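# Rope-steer a hoop onto the far post around a peg

## Task

Using only the ropes (each rope joins the hoop to a metal block sitting on a bench, and no gripper can reach the hoop or the peg), shift the hoop off its current post onto the other post. It must end up lying flat and encircling the loose peg that stands on that post, and the peg must still be upright. The attempt fails if the hoop ever drops more than slightly below the top of the lower of the two posts, even while it is hanging. Arm bases in the scene frame, in metres, with heading in degrees counter-clockwise from +x: arm1 at x=+0.14 y=+1.40 z=+0.95 heading -93; arm2 at x=-1.17 y=-0.78 z=+1.04 heading +30; arm3 at x=+1.19 y=-0.75 z=+1.05 heading +148. When finished, open the grippers and pull the arms away. The result only counts if it holds without any robot supporting it.

## Robot and tools

Setup: three identical i2rt Big YAM arms, named arm1, arm2 and arm3. Each has six joints, a two-finger gripper and a wrist camera. Two fixed room cameras, cam_low and cam_top, are not attached to any arm. The hoop and the peg cannot be grasped; the only handles are the metal blocks on the benches, each tied by a rope to the hoop. Dragging or lifting the blocks steers the hoop.

Frame: one shared scene frame, origin on the floor, +z up, lengths in metres. Base positions and headings are listed in the task. The hand point is midway between the fingertips; the hand's z axis runs along the fingers and the fingers close along its y axis. No tool takes a Cartesian target; everything is commanded in joint space.

Joints (radians, absolute targets, never offsets; the tolerance counted as arrived is in brackets):
- joint1_rad, -2.879 to 2.879 (0.045): spins the arm about its base, positive is counter-clockwise seen from above; at 0 the arm extends along its base heading.
- joint2_rad, 0 to 3.141 (0.14): shoulder; at 0 the upper arm lies back roughly horizontal, increasing raises it and then tips it forward.
- joint3_rad, 0 to 3.019 (0.09): elbow; 0 means folded onto the upper arm, larger opens it.
- joint4_rad, -1.692 to 1.57 (0.055): hand pitch, positive tilts the fingers up.
- joint5_rad, -1.57 to 1.57 (0.03): sideways hand swing, positive toward the arm's right.
- joint6_rad, -2.094 to 2.094 (0.035): hand roll, positive clockwise viewed from behind the hand.
- gripper_m, 0 to 0.093 (0.003): fingertip gap in metres; each pad squeezes with roughly 50 to 62 N at most, some less.
With joint1 and joint6 at 0 and the hand level and forward, the wrist camera sits above the hand looking at the fingertips. Reach is about 1.0 m from the joint1 axis. Joints move at different speeds, so the hand can sweep a wide curve between postures.

execute_actions: argument actions is a list holding exactly one action or nothing. An action is an object keyed by arm name; under each arm goes a joints object mapping joint names above to absolute targets. Any subset of arms and joints may be named; all start together and may finish at different moments. Example: {"arm1": {"joints": {"gripper_m": 0.05}}, "arm2": {"joints": {"joint1_rad": 0.3}}}. An action runs at most 15 s. An unknown key or out-of-range number rejects the whole call and nothing moves. Omitted joints or arms may still be driving toward an earlier target. Optional cameras: list of names from arm1_cam_wrist, arm2_cam_wrist, arm3_cam_wrist, cam_low, cam_top, all; omitted, null or ["all"] returns every camera, [] none. The result gives each arm's state (joint_positions and more) plus one end-of-call image per camera, ordered as on the pictures line. An empty list just reports state and images.

wait: seconds from 0 to 10; commands nothing, the world keeps running, returns the same as an empty execute_actions.

zoom_image: camera name and region [x0, y0, x1, y1] in pixels of that camera's latest full image, origin top-left, no larger than 504 by 504. Wrist images are 504x504 fisheye; cam_low and cam_top are 672x504.

finished_scene: scene is the number of the scene being closed. It is final and reports success; the next scene's task then appears in its result. Ending a reply without any tool call ends everything.

Reading results: joint_status tells how each commanded joint ended. off_target means it stopped short and may still be pushing. After contact_stop or time_out the joint usually holds where it stopped; after time_out it may keep a target up to 0.375, 0.375, 0.113, 0.225, 0.075, 0.3 rad (joints 1 to 6) away and keep pushing, listed under on_its_own, where held at is the held target, not the position. Send the reported position to relieve it. not_followed, with a joint command not followed line and usually a cause, means a self/inter-arm clearance check blocked that arm's joint targets (its gripper command still runs); the arm may retry them on later actions until given passable targets. Targets very near the current value may produce no motion. Loaded joints sag.

Hazards: arms do not halt on contact and can shove hard. Two arms pressing together hard fails and ends the run; a hard hit can too. The clearance check may react late and ignores fingers, gripper housings and wrist cameras. No state line reports arm-to-arm contact. Objects touching arms are fine. Do not knock anything off the work area or to the floor. Avoid drops, slips, slams and heavy pushing. Loose objects may occasionally get nudged. While a reply is being written the robots keep their last command. Holding loads heats motors: a MOTOR HOT warning appears from 85 °C; at 100 °C the arm and gripper go limp and fall (OVER-TEMPERATURE FAULT, joints show limit_stop_at_motor_heat; resend targets afterwards). Some heat persists into the next scene.

Each tool is called by a JSON object that holds its "method" and its "body", one argument or row to a line.

## Session

{"method": "execute_actions", "body": {
  "actions": []
}}

Scene clock: 0.00 s.
Motor temperatures (°C, as the motors report them): arm1=[23 26 26 24 23 27] | arm2=[26 24 24 26 26 27] | arm3=[24 26 24 26 24 25]
arm1.joint_positions: joint1_rad=+0.638 joint2_rad=+0.238 joint3_rad=+1.622 joint4_rad=-1.515 joint5_rad=-0.055 joint6_rad=-0.387 gripper_m=+0.094
arm1.joint_status: not commanded
arm1.hand: x=+0.1404 y=+1.4203 z=+1.5812 quat_wxyz=(-0.523, -0.201, -0.725, +0.400) (m; scene frame)
arm2.joint_positions: joint1_rad=-0.809 joint2_rad=+0.517 joint3_rad=+1.393 joint4_rad=-1.151 joint5_rad=-0.090 joint6_rad=-0.582 gripper_m=+0.095
arm2.joint_status: not commanded
arm2.hand: x=-0.9590 y=-0.8304 z=+1.6425 quat_wxyz=(-0.559, +0.143, -0.787, +0.220) (m; scene frame)
arm3.joint_positions: joint1_rad=+0.318 joint2_rad=+0.555 joint3_rad=+1.682 joint4_rad=-1.323 joint5_rad=-0.250 joint6_rad=+0.180 gripper_m=+0.095
arm3.joint_status: not commanded
arm3.hand: x=+1.0477 y=-0.7506 z=+1.7318 quat_wxyz=(+0.079, +0.764, -0.088, -0.634) (m; scene frame)
pictures: arm1_cam_wrist, arm2_cam_wrist, arm3_cam_wrist, cam_low, cam_top
Images, in order (width x height): arm1_cam_wrist 504x504, arm2_cam_wrist 504x504, arm3_cam_wrist 504x504, cam_low 672x504, cam_top 672x504.

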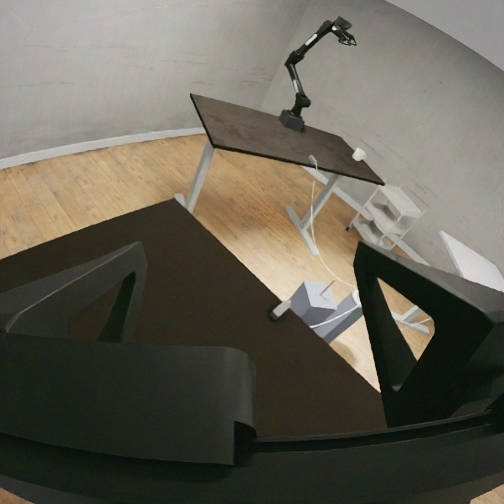

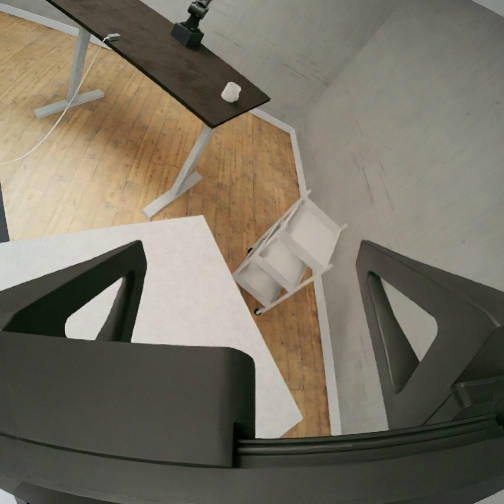

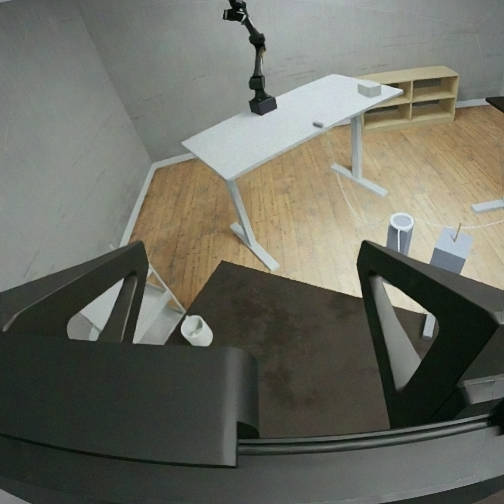

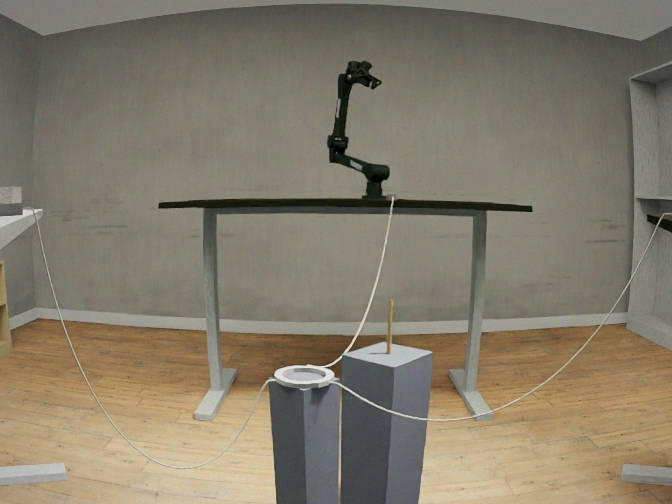

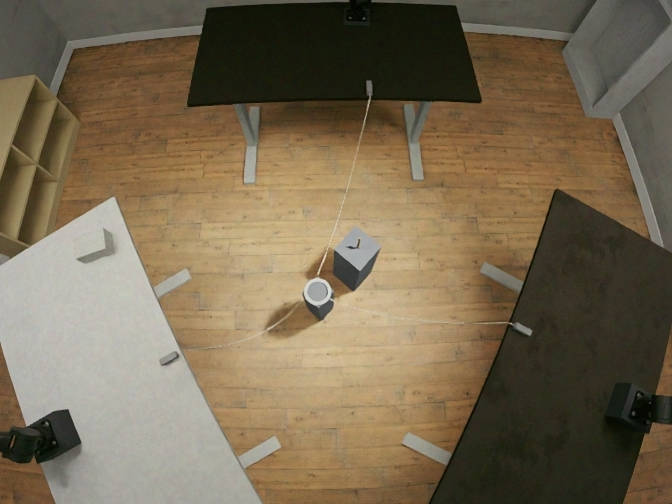

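{"method": "execute_actions", "body": {
  "actions": [
    {"arm1":{"joints":{"joint1_rad":0.098,"joint2_rad":1.73,"joint3_rad":1.54,"joint4_rad":-0.81,"joint5_rad":0,"joint6_rad":0}},"arm2":{"joints":{"joint1_rad":0.056,"joint2_rad":1.6,"joint3_rad":1.4,"joint4_rad":-0.6,"joint5_rad":0,"joint6_rad":0}},"arm3":{"joints":{"joint1_rad":-0.078,"joint2_rad":1.8,"joint3_rad":1.75,"joint4_rad":-1.2,"joint5_rad":0,"joint6_rad":0}}}
  ]
}}

Scene clock: 3.97 s.
Motor temperatures (°C, as the motors report them): arm1=[23 26 26 24 23 27] | arm2=[26 24 24 26 26 27] | arm3=[24 26 25 26 24 25]
arm1.joint_positions: joint1_rad=+0.100 joint2_rad=+1.744 joint3_rad=+1.528 joint4_rad=-0.824 joint5_rad=-0.004 joint6_rad=-0.012 gripper_m=+0.094
arm1.joint_status: all done
arm1.hand: x=+0.1750 y=+0.7515 z=+1.1499 quat_wxyz=(-0.189, -0.659, -0.705, +0.181) (m; scene frame)
arm2.joint_positions: joint1_rad=+0.063 joint2_rad=+1.595 joint3_rad=+1.393 joint4_rad=-0.625 joint5_rad=+0.000 joint6_rad=-0.011 gripper_m=+0.095
arm2.joint_status: all done
arm2.hand: x=-0.6303 y=-0.4327 z=+1.2873 quat_wxyz=(-0.345, +0.272, -0.892, -0.105) (m; scene frame)
arm3.joint_positions: joint1_rad=-0.073 joint2_rad=+1.819 joint3_rad=+1.718 joint4_rad=-1.207 joint5_rad=-0.002 joint6_rad=+0.009 gripper_m=+0.095
arm3.joint_status: all done
arm3.hand: x=+0.6855 y=-0.3754 z=+1.2495 quat_wxyz=(-0.035, +0.940, -0.315, -0.126) (m; scene frame)
pictures: arm1_cam_wrist, arm2_cam_wrist, arm3_cam_wrist, cam_low, cam_top
Images, in order (width x height): arm1_cam_wrist 504x504, arm2_cam_wrist 504x504, arm3_cam_wrist 504x504, cam_low 672x504, cam_top 672x504.

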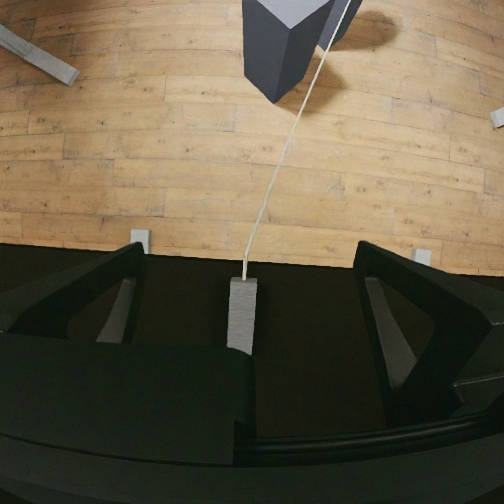

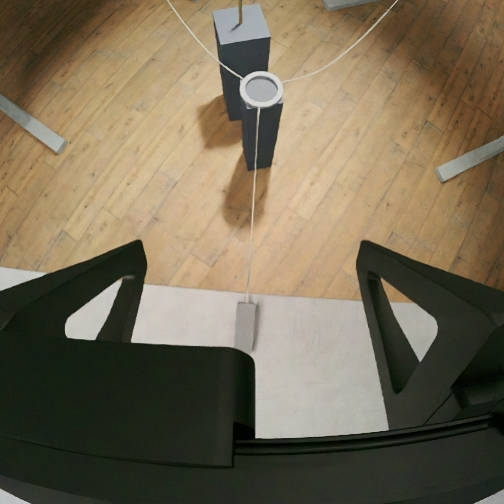

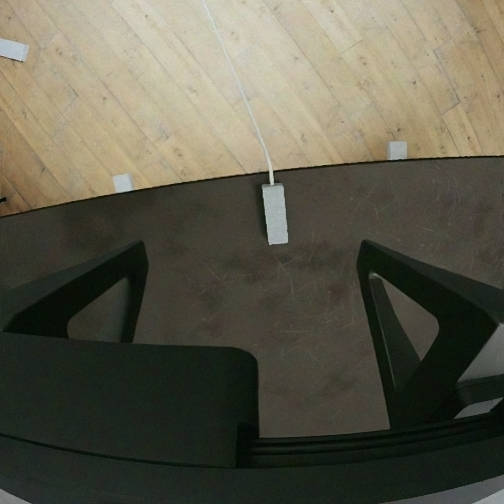

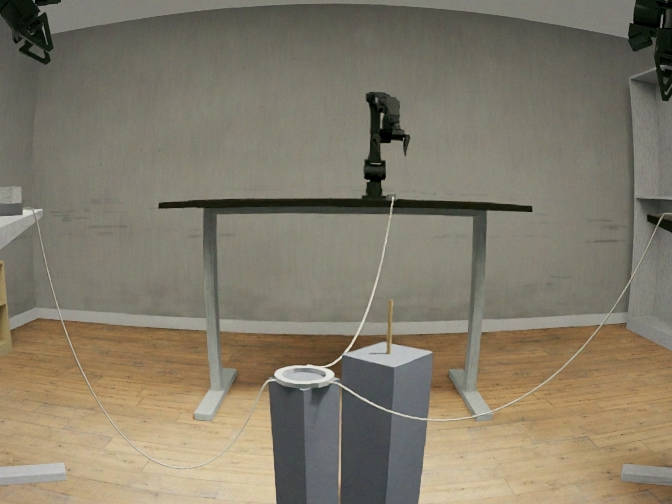

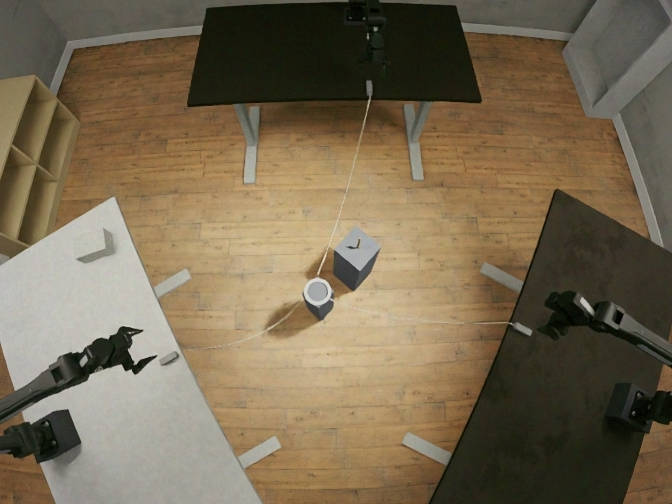

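{"method": "execute_actions", "body": {
  "actions": [
    {"arm1":{"joints":{"joint1_rad":0.118,"joint2_rad":1.78,"joint3_rad":1.285,"joint4_rad":-0.69}},"arm2":{"joints":{"joint1_rad":0.075,"joint2_rad":1.78,"joint3_rad":1.285,"joint4_rad":-0.69}},"arm3":{"joints":{"joint1_rad":-0.112,"joint2_rad":1.8,"joint3_rad":1.365,"joint4_rad":-0.74}}}
  ]
}}

Scene clock: 6.40 s.
Motor temperatures (°C, as the motors report them): arm1=[23 26 26 24 23 27] | arm2=[26 24 25 26 26 27] | arm3=[24 26 25 26 24 25]
arm1.joint_positions: joint1_rad=+0.113 joint2_rad=+1.794 joint3_rad=+1.277 joint4_rad=-0.705 joint5_rad=-0.004 joint6_rad=-0.011 gripper_m=+0.094
arm1.joint_status: all done
arm1.hand: x=+0.1791 y=+0.8155 z=+1.0168 quat_wxyz=(-0.126, -0.668, -0.724, +0.119) (m; scene frame)
arm2.joint_positions: joint1_rad=+0.066 joint2_rad=+1.799 joint3_rad=+1.273 joint4_rad=-0.679 joint5_rad=+0.000 joint6_rad=-0.011 gripper_m=+0.095
arm2.joint_status: all done
arm2.hand: x=-0.6730 y=-0.4566 z=+1.1002 quat_wxyz=(-0.171, +0.289, -0.940, -0.054) (m; scene frame)
arm3.joint_positions: joint1_rad=-0.111 joint2_rad=+1.809 joint3_rad=+1.352 joint4_rad=-0.757 joint5_rad=-0.002 joint6_rad=+0.009 gripper_m=+0.095
arm3.joint_status: all done
arm3.hand: x=+0.7143 y=-0.3691 z=+1.1278 quat_wxyz=(-0.053, +0.927, -0.331, -0.169) (m; scene frame)
pictures: arm1_cam_wrist, arm2_cam_wrist, arm3_cam_wrist, cam_low, cam_top
Images, in order (width x height): arm1_cam_wrist 504x504, arm2_cam_wrist 504x504, arm3_cam_wrist 504x504, cam_low 672x504, cam_top 672x504.

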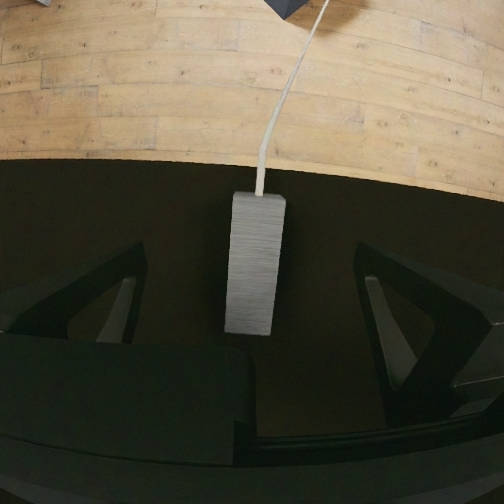

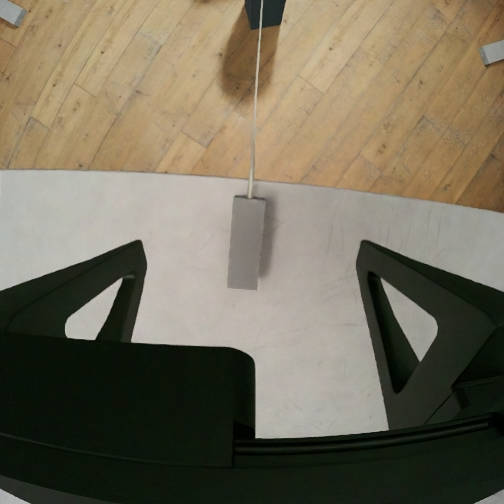

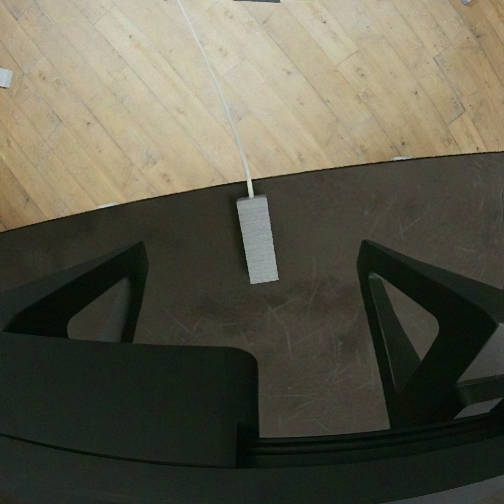

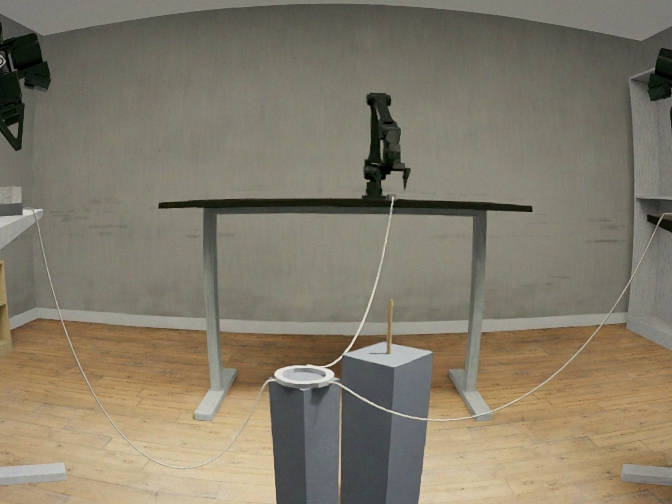

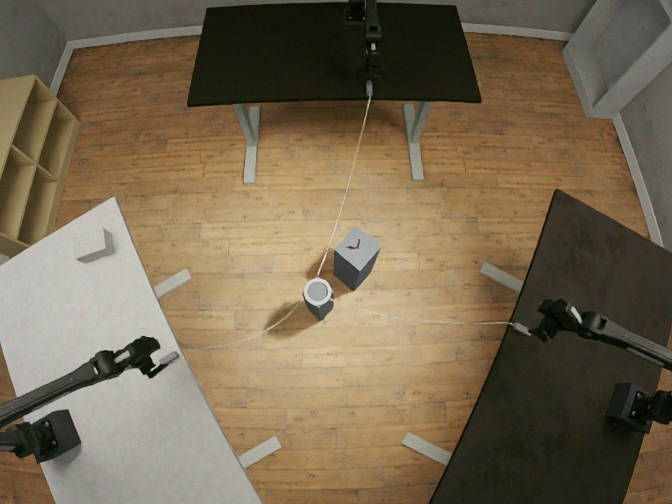

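{"method": "execute_actions", "body": {
  "actions": [
    {"arm1":{"joints":{"joint2_rad":1.825,"joint3_rad":1.228,"joint4_rad":-0.585}},"arm2":{"joints":{"joint2_rad":1.93,"joint3_rad":1.174,"joint4_rad":-0.43}},"arm3":{"joints":{"joint2_rad":1.951,"joint3_rad":1.254,"joint4_rad":-0.478}}}
  ]
}}

Scene clock: 8.60 s.
Motor temperatures (°C, as the motors report them): arm1=[23 26 26 24 23 27] | arm2=[26 24 25 26 26 27] | arm3=[24 26 25 26 24 25]
arm1.joint_positions: joint1_rad=+0.113 joint2_rad=+1.824 joint3_rad=+1.230 joint4_rad=-0.600 joint5_rad=-0.004 joint6_rad=-0.011 gripper_m=+0.094
arm1.joint_status: all done
arm1.hand: x=+0.1791 y=+0.8140 z=+0.9897 quat_wxyz=(-0.136, -0.666, -0.722, +0.129) (m; scene frame)
arm2.joint_positions: joint1_rad=+0.066 joint2_rad=+1.936 joint3_rad=+1.170 joint4_rad=-0.451 joint5_rad=+0.000 joint6_rad=-0.011 gripper_m=+0.095
arm2.joint_status: all done
arm2.hand: x=-0.6828 y=-0.4623 z=+1.0023 quat_wxyz=(-0.165, +0.290, -0.941, -0.053) (m; scene frame)
arm3.joint_positions: joint1_rad=-0.111 joint2_rad=+1.979 joint3_rad=+1.233 joint4_rad=-0.495 joint5_rad=-0.002 joint6_rad=+0.009 gripper_m=+0.095
arm3.joint_status: all done
arm3.hand: x=+0.7226 y=-0.3773 z=+1.0036 quat_wxyz=(-0.048, +0.929, -0.332, -0.156) (m; scene frame)
pictures: arm1_cam_wrist, arm2_cam_wrist, arm3_cam_wrist, cam_low, cam_top
Images, in order (width x height): arm1_cam_wrist 504x504, arm2_cam_wrist 504x504, arm3_cam_wrist 504x504, cam_low 672x504, cam_top 672x504.

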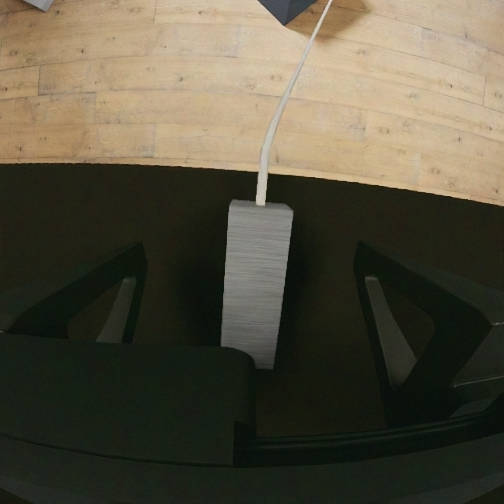

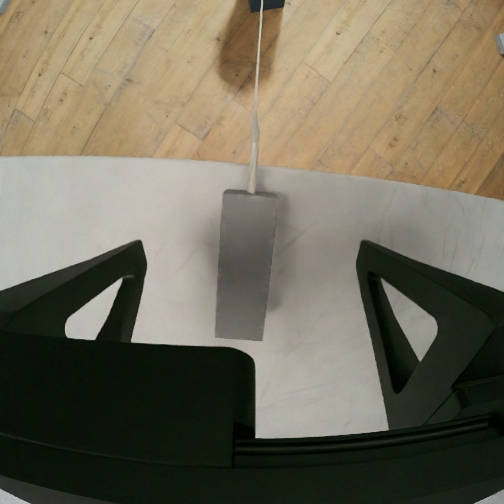

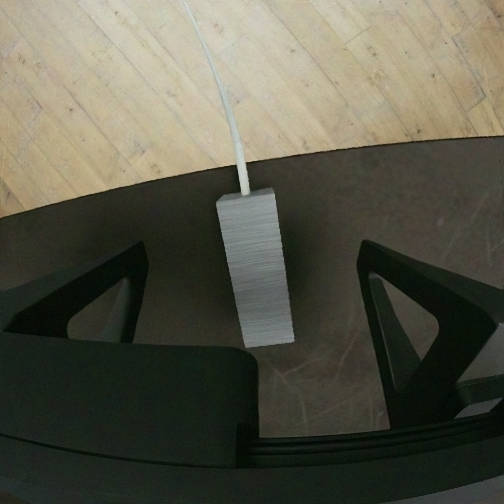

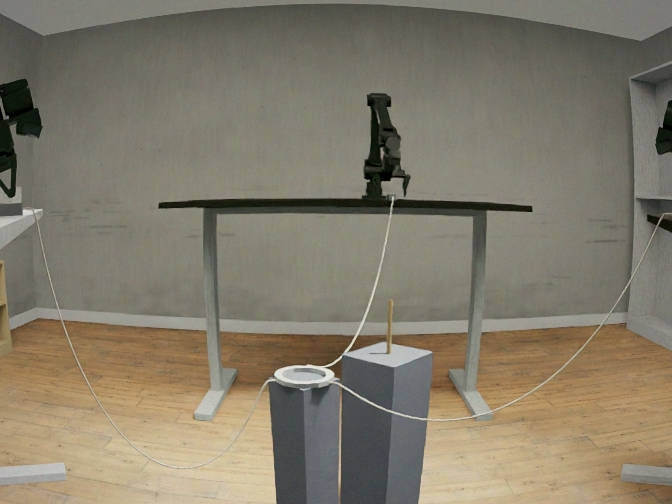

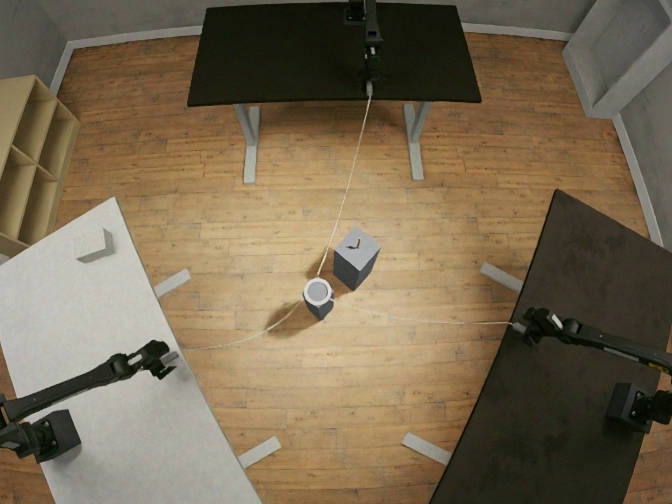

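{"method": "execute_actions", "body": {
  "actions": [
    {"arm1":{"joints":{"joint2_rad":1.876}},"arm2":{"joints":{"joint2_rad":2.005}},"arm3":{"joints":{"joint2_rad":2.035}}}
  ]
}}

Scene clock: 10.23 s.
Motor temperatures (°C, as the motors report them): arm1=[23 26 27 24 23 27] | arm2=[26 24 25 26 26 27] | arm3=[24 26 25 26 24 25]
arm1.joint_positions: joint1_rad=+0.113 joint2_rad=+1.854 joint3_rad=+1.230 joint4_rad=-0.591 joint5_rad=-0.003 joint6_rad=-0.006 gripper_m=+0.094
arm1.joint_status: all done
arm1.hand: x=+0.1788 y=+0.8148 z=+0.9739 quat_wxyz=(-0.129, -0.669, -0.722, +0.122) (m; scene frame)
arm2.joint_positions: joint1_rad=+0.066 joint2_rad=+1.988 joint3_rad=+1.170 joint4_rad=-0.449 joint5_rad=+0.000 joint6_rad=-0.011 gripper_m=+0.095
arm2.joint_status: all done
arm2.hand: x=-0.6905 y=-0.4672 z=+0.9737 quat_wxyz=(-0.142, +0.291, -0.945, -0.046) (m; scene frame)
arm3.joint_positions: joint1_rad=-0.110 joint2_rad=+2.029 joint3_rad=+1.234 joint4_rad=-0.490 joint5_rad=+0.000 joint6_rad=+0.006 gripper_m=+0.095
arm3.joint_status: all done
arm3.hand: x=+0.7278 y=-0.3826 z=+0.9759 quat_wxyz=(-0.042, +0.933, -0.331, -0.135) (m; scene frame)
pictures: arm1_cam_wrist, arm2_cam_wrist, arm3_cam_wrist, cam_low, cam_top
Images, in order (width x height): arm1_cam_wrist 504x504, arm2_cam_wrist 504x504, arm3_cam_wrist 504x504, cam_low 672x504, cam_top 672x504.

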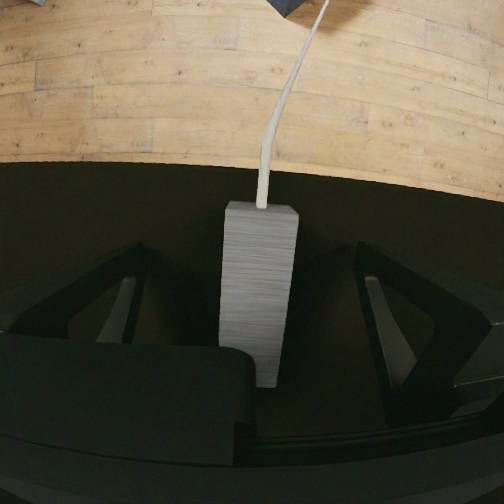

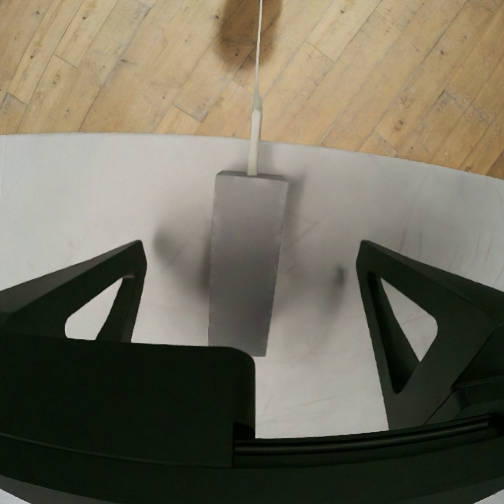

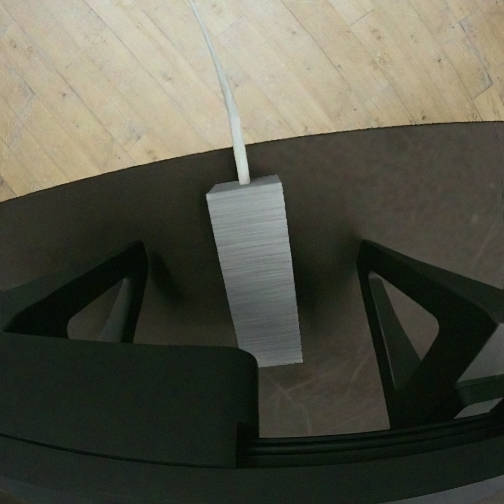

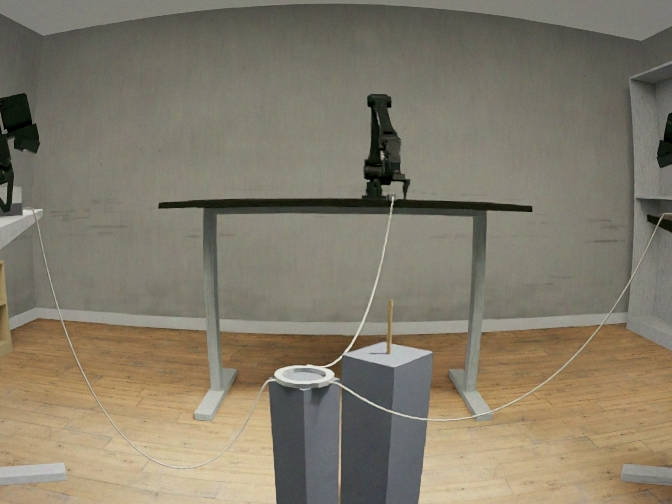

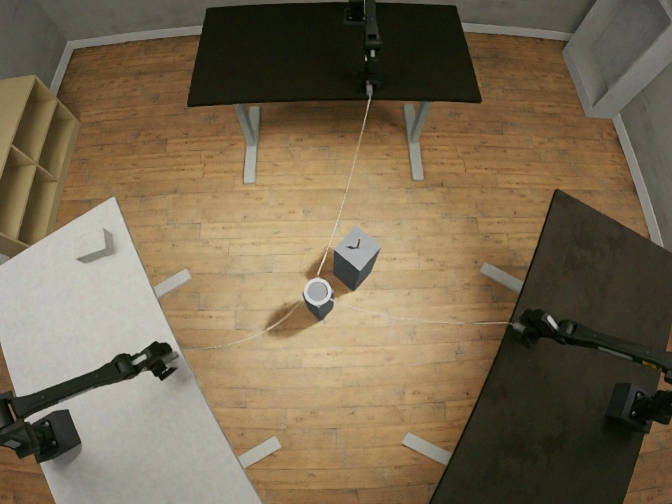

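{"method": "execute_actions", "body": {
  "actions": [
    {"arm1":{"joints":{"joint2_rad":1.905}},"arm2":{"joints":{"joint2_rad":2.035}},"arm3":{"joints":{"joint2_rad":2.062}}}
  ],
  "cameras": []
}}

{"method": "execute_actions", "body": {
  "actions": [
    {"arm1":{"joints":{"gripper_m":0}},"arm2":{"joints":{"gripper_m":0}},"arm3":{"joints":{"gripper_m":0}}}
  ]
}}

Scene clock: 11.23 s.
Motor temperatures (°C, as the motors report them): arm1=[23 26 27 24 23 27] | arm2=[26 24 25 26 26 27] | arm3=[24 26 25 26 24 25]
arm1.joint_positions: joint1_rad=+0.113 joint2_rad=+1.856 joint3_rad=+1.230 joint4_rad=-0.591 joint5_rad=-0.003 joint6_rad=-0.006 gripper_m=+0.094
arm1.joint_status: all done
arm1.hand: x=+0.1788 y=+0.8151 z=+0.9728 quat_wxyz=(-0.128, -0.669, -0.722, +0.121) (m; scene frame)
arm2.joint_positions: joint1_rad=+0.066 joint2_rad=+2.001 joint3_rad=+1.170 joint4_rad=-0.446 joint5_rad=-0.001 joint6_rad=-0.008 gripper_m=+0.095
arm2.joint_status: all done
arm2.hand: x=-0.6923 y=-0.4681 z=+0.9666 quat_wxyz=(-0.136, +0.290, -0.946, -0.045) (m; scene frame)
arm3.joint_positions: joint1_rad=-0.110 joint2_rad=+2.030 joint3_rad=+1.234 joint4_rad=-0.490 joint5_rad=+0.000 joint6_rad=+0.006 gripper_m=+0.095
arm3.joint_status: all done
arm3.hand: x=+0.7281 y=-0.3828 z=+0.9750 quat_wxyz=(-0.042, +0.933, -0.331, -0.135) (m; scene frame)
pictures: none
No camera images: the call's "cameras" was empty. Leave "cameras" out to get every camera's image.

Scene clock: 11.97 s.
Motor temperatures (°C, as the motors report them): arm1=[23 26 27 24 23 27] | arm2=[26 24 25 26 26 27] | arm3=[24 26 25 26 24 25]
arm1.joint_positions: joint1_rad=+0.116 joint2_rad=+1.857 joint3_rad=+1.230 joint4_rad=-0.587 joint5_rad=-0.004 joint6_rad=-0.006 gripper_m=+0.024
arm1.joint_status: gripper_m off_target (ended at +0.024, target +0.000)
arm1.hand: x=+0.1805 y=+0.8144 z=+0.9725 quat_wxyz=(-0.129, -0.668, -0.722, +0.122) (m; scene frame)
arm2.joint_positions: joint1_rad=+0.070 joint2_rad=+2.001 joint3_rad=+1.170 joint4_rad=-0.446 joint5_rad=-0.001 joint6_rad=-0.007 gripper_m=+0.025
arm2.joint_status: gripper_m off_target (ended at +0.025, target +0.000)
arm2.hand: x=-0.6934 y=-0.4663 z=+0.9666 quat_wxyz=(-0.137, +0.291, -0.946, -0.045) (m; scene frame)
arm3.joint_positions: joint1_rad=-0.110 joint2_rad=+2.032 joint3_rad=+1.234 joint4_rad=-0.490 joint5_rad=+0.002 joint6_rad=+0.005 gripper_m=+0.025
arm3.joint_status: gripper_m off_target (ended at +0.025, target +0.000)
arm3.hand: x=+0.7285 y=-0.3826 z=+0.9742 quat_wxyz=(-0.042, +0.933, -0.331, -0.134) (m; scene frame)
pictures: arm1_cam_wrist, arm2_cam_wrist, arm3_cam_wrist, cam_low, cam_top
Images, in order (width x height): arm1_cam_wrist 504x504, arm2_cam_wrist 504x504, arm3_cam_wrist 504x504, cam_low 672x504, cam_top 672x504.

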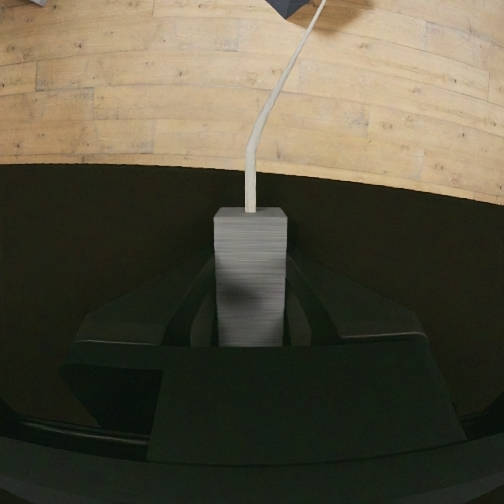

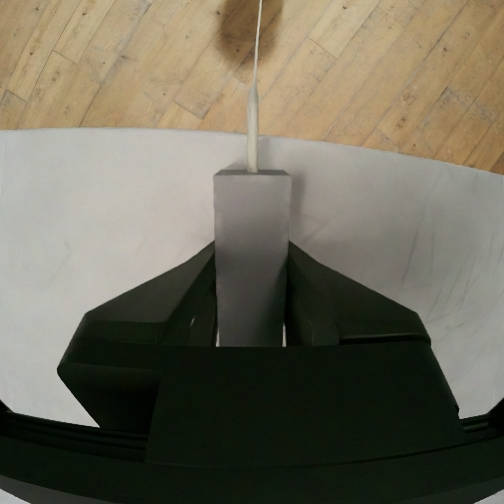

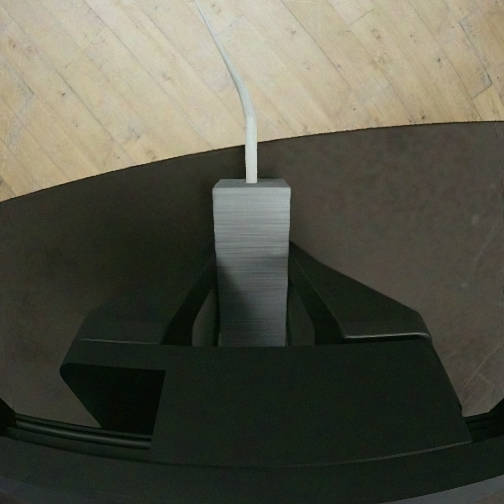

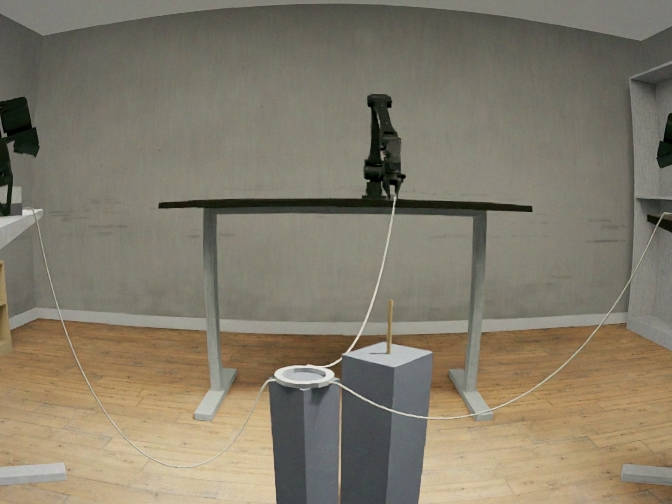

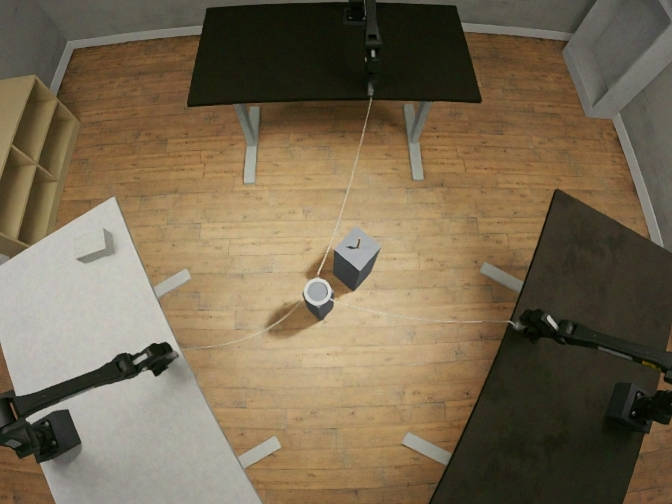

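{"method": "execute_actions", "body": {
  "actions": [
    {"arm1":{"joints":{"joint1_rad":-0.255,"joint2_rad":1.641,"joint3_rad":1.275,"joint4_rad":-0.634}},"arm2":{"joints":{"joint1_rad":0.171,"joint2_rad":0.64,"joint3_rad":0.416,"joint4_rad":-0.776}},"arm3":{"joints":{"joint1_rad":0.314,"joint2_rad":1.559,"joint3_rad":0.968,"joint4_rad":-0.409}}}
  ]
}}

Scene clock: 15.67 s.
Motor temperatures (°C, as the motors report them): arm1=[23 26 27 24 23 27] | arm2=[26 24 25 26 26 27] | arm3=[24 26 26 26 24 25]
arm1.joint_positions: joint1_rad=-0.250 joint2_rad=+1.646 joint3_rad=+1.237 joint4_rad=-0.630 joint5_rad=+0.003 joint6_rad=-0.006 gripper_m=+0.024
arm1.joint_status: all done
arm1.hand: x=-0.0344 y=+0.8348 z=+1.0925 quat_wxyz=(-0.154, -0.773, -0.576, +0.214) (m; scene frame)
arm2.joint_positions: joint1_rad=+0.178 joint2_rad=+0.650 joint3_rad=+0.422 joint4_rad=-0.764 joint5_rad=-0.001 joint6_rad=-0.007 gripper_m=+0.025
arm2.joint_status: all done
arm2.hand: x=-0.9600 y=-0.6122 z=+1.1614 quat_wxyz=(-0.265, +0.330, -0.900, -0.100) (m; scene frame)
arm3.joint_positions: joint1_rad=+0.317 joint2_rad=+1.559 joint3_rad=+0.956 joint4_rad=-0.421 joint5_rad=-0.001 joint6_rad=+0.005 gripper_m=+0.025
arm3.joint_status: all done
arm3.hand: x=+0.6755 y=-0.6185 z=+1.1296 quat_wxyz=(-0.028, +0.955, -0.122, -0.270) (m; scene frame)
pictures: arm1_cam_wrist, arm2_cam_wrist, arm3_cam_wrist, cam_low, cam_top
Images, in order (width x height): arm1_cam_wrist 504x504, arm2_cam_wrist 504x504, arm3_cam_wrist 504x504, cam_low 672x504, cam_top 672x504.

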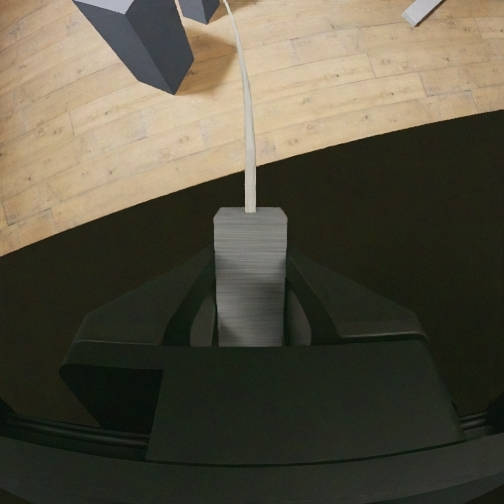

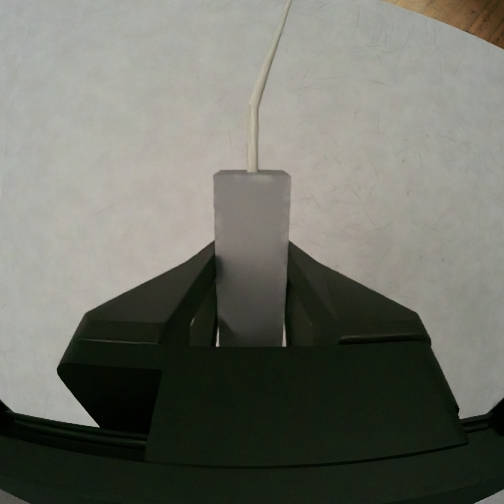

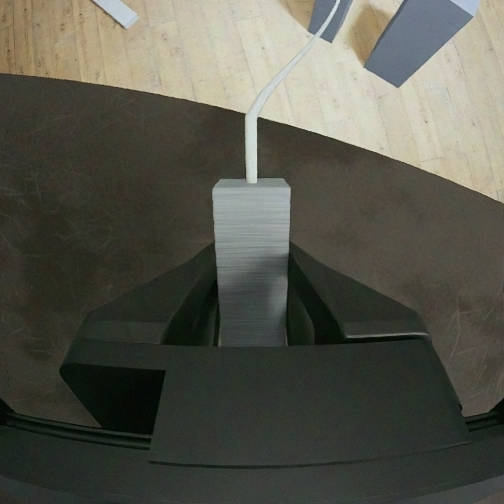

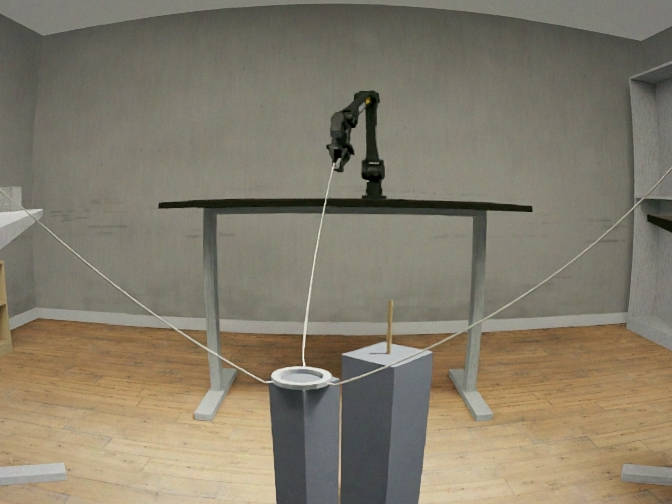

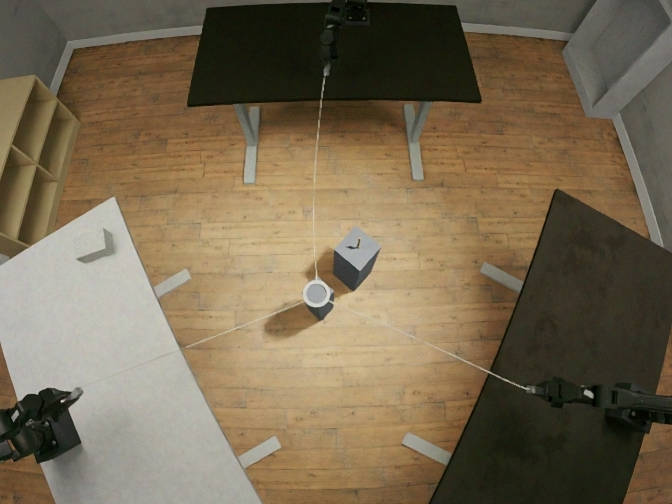

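{"method": "execute_actions", "body": {
  "actions": [
    {"arm1":{"joints":{"joint2_rad":1.581,"joint3_rad":1.375,"joint4_rad":-0.778}},"arm2":{"joints":{"joint2_rad":0.729,"joint3_rad":0.47,"joint4_rad":-0.741}},"arm3":{"joints":{"joint2_rad":1.475,"joint3_rad":0.985,"joint4_rad":-0.498}}}
  ],
  "cameras": ["cam_low","cam_top"]
}}

Scene clock: 18.43 s.
Motor temperatures (°C, as the motors report them): arm1=[23 26 28 24 23 27] | arm2=[26 24 25 26 26 27] | arm3=[24 26 26 26 24 25]
arm1.joint_positions: joint1_rad=-0.250 joint2_rad=+1.589 joint3_rad=+1.321 joint4_rad=-0.773 joint5_rad=+0.003 joint6_rad=-0.006 gripper_m=+0.024
arm1.joint_status: all done
arm1.hand: x=-0.0330 y=+0.8387 z=+1.1478 quat_wxyz=(-0.153, -0.774, -0.577, +0.213) (m; scene frame)
arm2.joint_positions: joint1_rad=+0.178 joint2_rad=+0.728 joint3_rad=+0.422 joint4_rad=-0.764 joint5_rad=-0.001 joint6_rad=-0.007 gripper_m=+0.025
arm2.joint_status: all done
arm2.hand: x=-0.9613 y=-0.6130 z=+1.1420 quat_wxyz=(-0.230, +0.334, -0.910, -0.087) (m; scene frame)
arm3.joint_positions: joint1_rad=+0.317 joint2_rad=+1.500 joint3_rad=+0.956 joint4_rad=-0.491 joint5_rad=+0.000 joint6_rad=+0.005 gripper_m=+0.025
arm3.joint_status: all done
arm3.hand: x=+0.6878 y=-0.6213 z=+1.1504 quat_wxyz=(-0.027, +0.956, -0.123, -0.265) (m; scene frame)
pictures: cam_low, cam_top
Images, in order (width x height): cam_low 672x504, cam_top 672x504.

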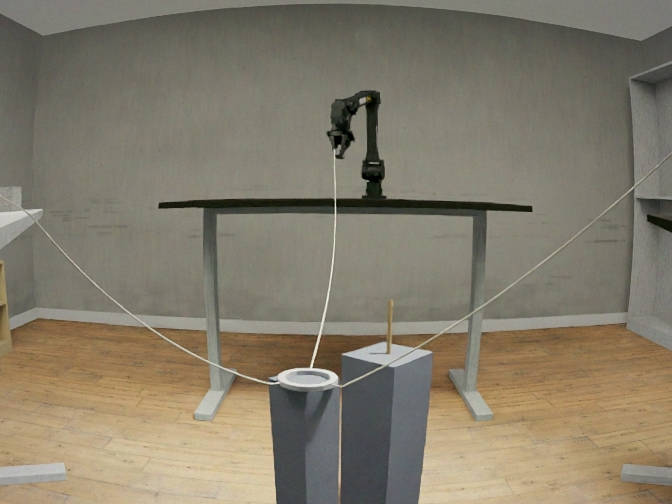

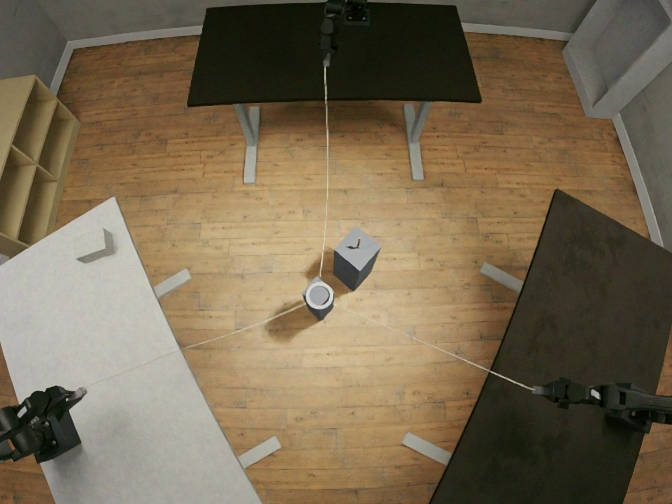

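{"method": "execute_actions", "body": {
  "actions": [
    {"arm1":{"joints":{"joint2_rad":1.555,"joint3_rad":1.735,"joint4_rad":-1.124}},"arm2":{"joints":{"joint2_rad":0.65,"joint3_rad":0.76,"joint4_rad":-1.056}},"arm3":{"joints":{"joint2_rad":1.355,"joint3_rad":1.165,"joint4_rad":-0.752}}}
  ],
  "cameras": ["cam_low","cam_top"]
}}

Scene clock: 20.33 s.
Motor temperatures (°C, as the motors report them): arm1=[23 26 28 24 23 27] | arm2=[26 24 26 26 26 27] | arm3=[24 26 26 26 24 25]
arm1.joint_positions: joint1_rad=-0.250 joint2_rad=+1.564 joint3_rad=+1.680 joint4_rad=-1.118 joint5_rad=+0.003 joint6_rad=-0.006 gripper_m=+0.024
arm1.joint_status: all done
arm1.hand: x=-0.0352 y=+0.8293 z=+1.3002 quat_wxyz=(-0.164, -0.769, -0.573, +0.229) (m; scene frame)
arm2.joint_positions: joint1_rad=+0.178 joint2_rad=+0.661 joint3_rad=+0.705 joint4_rad=-1.041 joint5_rad=-0.001 joint6_rad=-0.007 gripper_m=+0.025
arm2.joint_status: all done
arm2.hand: x=-0.9502 y=-0.6050 z=+1.2667 quat_wxyz=(-0.263, +0.331, -0.901, -0.099) (m; scene frame)
arm3.joint_positions: joint1_rad=+0.317 joint2_rad=+1.360 joint3_rad=+1.130 joint4_rad=-0.745 joint5_rad=+0.000 joint6_rad=+0.005 gripper_m=+0.025
arm3.joint_status: all done
arm3.hand: x=+0.6845 y=-0.6193 z=+1.2711 quat_wxyz=(-0.031, +0.948, -0.122, -0.293) (m; scene frame)
pictures: cam_low, cam_top
Images, in order (width x height): cam_low 672x504, cam_top 672x504.

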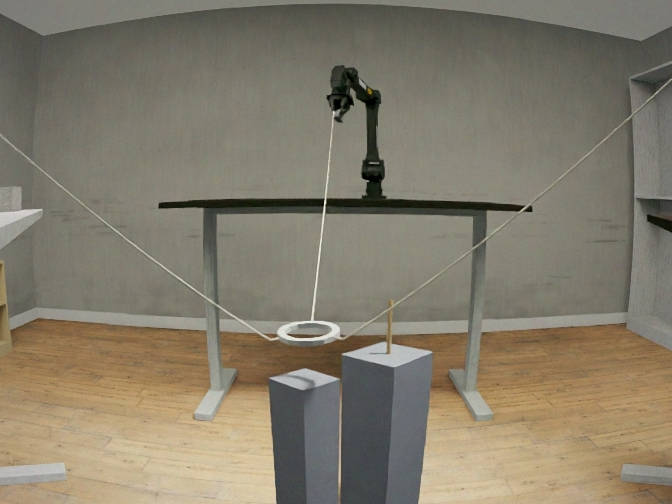

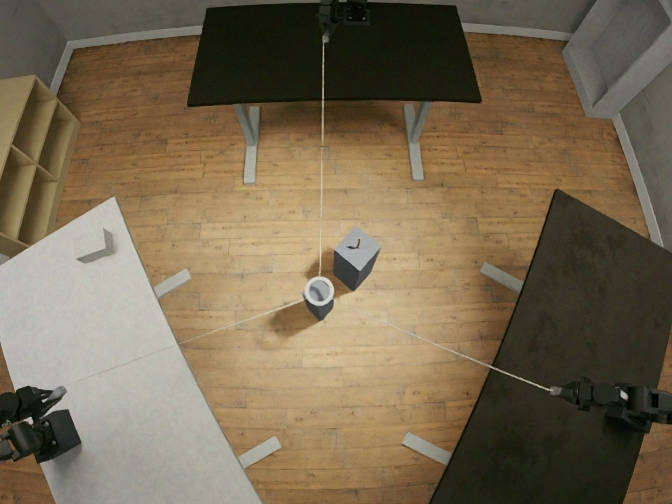

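{"method": "execute_actions", "body": {
  "actions": [
    {"arm1":{"joints":{"joint2_rad":1.67,"joint3_rad":2.215,"joint4_rad":-1.489}},"arm2":{"joints":{"joint2_rad":0.741,"joint3_rad":1.12,"joint4_rad":-1.335}},"arm3":{"joints":{"joint2_rad":1.347,"joint3_rad":1.485,"joint4_rad":-1.105}}}
  ],
  "cameras": ["cam_low"]
}}

{"method": "execute_actions", "body": {
  "actions": [
    {"arm1":{"joints":{"joint1_rad":-0.11,"joint2_rad":1.3,"joint3_rad":1.83,"joint4_rad":-1.52}},"arm2":{"joints":{"joint1_rad":0.24,"joint2_rad":1.14,"joint3_rad":1.4,"joint4_rad":-1.22}},"arm3":{"joints":{"joint1_rad":0.02,"joint2_rad":1.26,"joint3_rad":1.4,"joint4_rad":-1.11}}}
  ],
  "cameras": ["cam_low","cam_top"]
}}

Scene clock: 22.80 s.
Motor temperatures (°C, as the motors report them): arm1=[23 27 29 24 23 27] | arm2=[26 24 27 26 26 27] | arm3=[24 26 27 26 24 25]
arm1.joint_positions: joint1_rad=-0.250 joint2_rad=+1.680 joint3_rad=+2.166 joint4_rad=-1.483 joint5_rad=+0.003 joint6_rad=-0.006 gripper_m=+0.024
arm1.joint_status: all done
arm1.hand: x=-0.0355 y=+0.8267 z=+1.4245 quat_wxyz=(-0.166, -0.769, -0.573, +0.230) (m; scene frame)
arm2.joint_positions: joint1_rad=+0.178 joint2_rad=+0.750 joint3_rad=+1.064 joint4_rad=-1.320 joint5_rad=-0.001 joint6_rad=-0.007 gripper_m=+0.025
arm2.joint_status: all done
arm2.hand: x=-0.9443 y=-0.6013 z=+1.3885 quat_wxyz=(-0.259, +0.331, -0.902, -0.098) (m; scene frame)
arm3.joint_positions: joint1_rad=+0.317 joint2_rad=+1.363 joint3_rad=+1.436 joint4_rad=-1.096 joint5_rad=+0.000 joint6_rad=+0.005 gripper_m=+0.025
arm3.joint_status: all done
arm3.hand: x=+0.6849 y=-0.6184 z=+1.3795 quat_wxyz=(-0.028, +0.955, -0.123, -0.270) (m; scene frame)
pictures: cam_low
Images, in order (width x height): cam_low 672x504.

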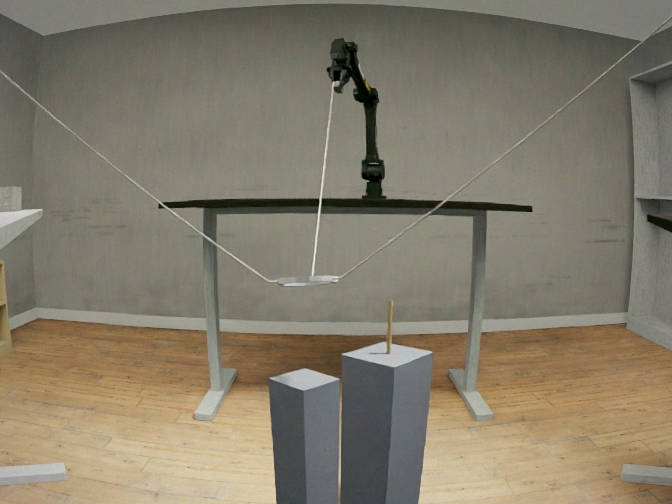

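Scene clock: 24.43 s.
Motor temperatures (°C, as the motors report them): arm1=[23 27 29 24 23 27] | arm2=[26 24 27 26 26 27] | arm3=[24 26 27 26 24 25]
arm1.joint_positions: joint1_rad=-0.107 joint2_rad=+1.322 joint3_rad=+1.821 joint4_rad=-1.518 joint5_rad=-0.001 joint6_rad=-0.006 gripper_m=+0.024
arm1.joint_status: all done
arm1.hand: x=+0.0706 y=+0.9487 z=+1.4403 quat_wxyz=(-0.176, -0.728, -0.629, +0.209) (m; scene frame)
arm2.joint_positions: joint1_rad=+0.235 joint2_rad=+1.163 joint3_rad=+1.336 joint4_rad=-1.237 joint5_rad=+0.000 joint6_rad=-0.007 gripper_m=+0.025
arm2.joint_status: all done
arm2.hand: x=-0.8506 y=-0.4905 z=+1.3948 quat_wxyz=(-0.230, +0.360, -0.899, -0.095) (m; scene frame)
arm3.joint_positions: joint1_rad=+0.010 joint2_rad=+1.288 joint3_rad=+1.381 joint4_rad=-1.105 joint5_rad=+0.002 joint6_rad=+0.005 gripper_m=+0.025
arm3.joint_status: all done
arm3.hand: x=+0.7703 y=-0.4861 z=+1.3850 quat_wxyz=(-0.071, +0.923, -0.267, -0.266) (m; scene frame)
pictures: cam_low, cam_top
Images, in order (width x height): cam_low 672x504, cam_top 672x504.

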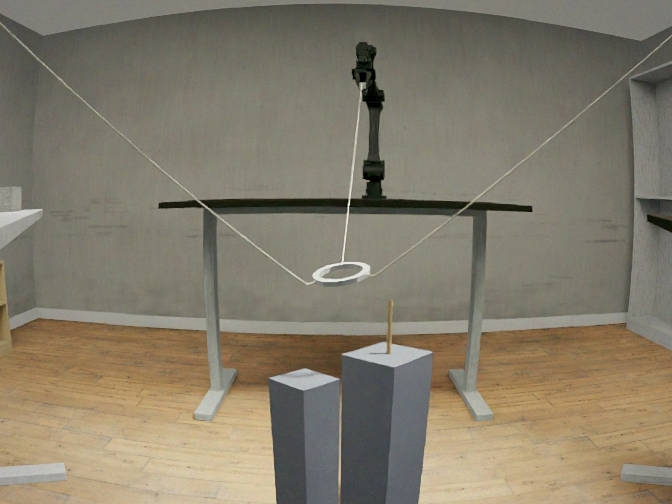

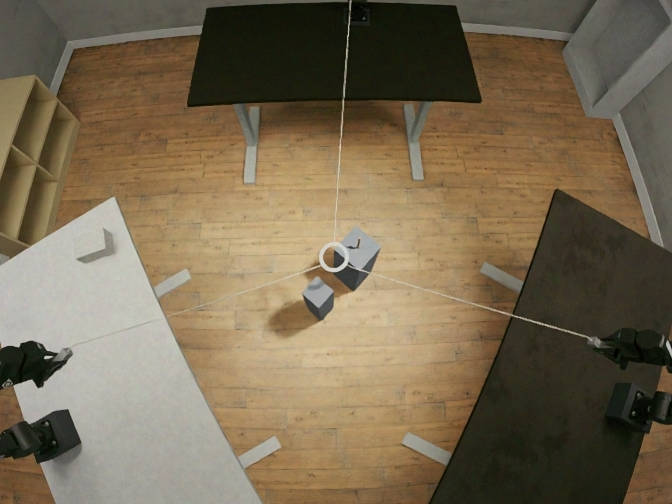

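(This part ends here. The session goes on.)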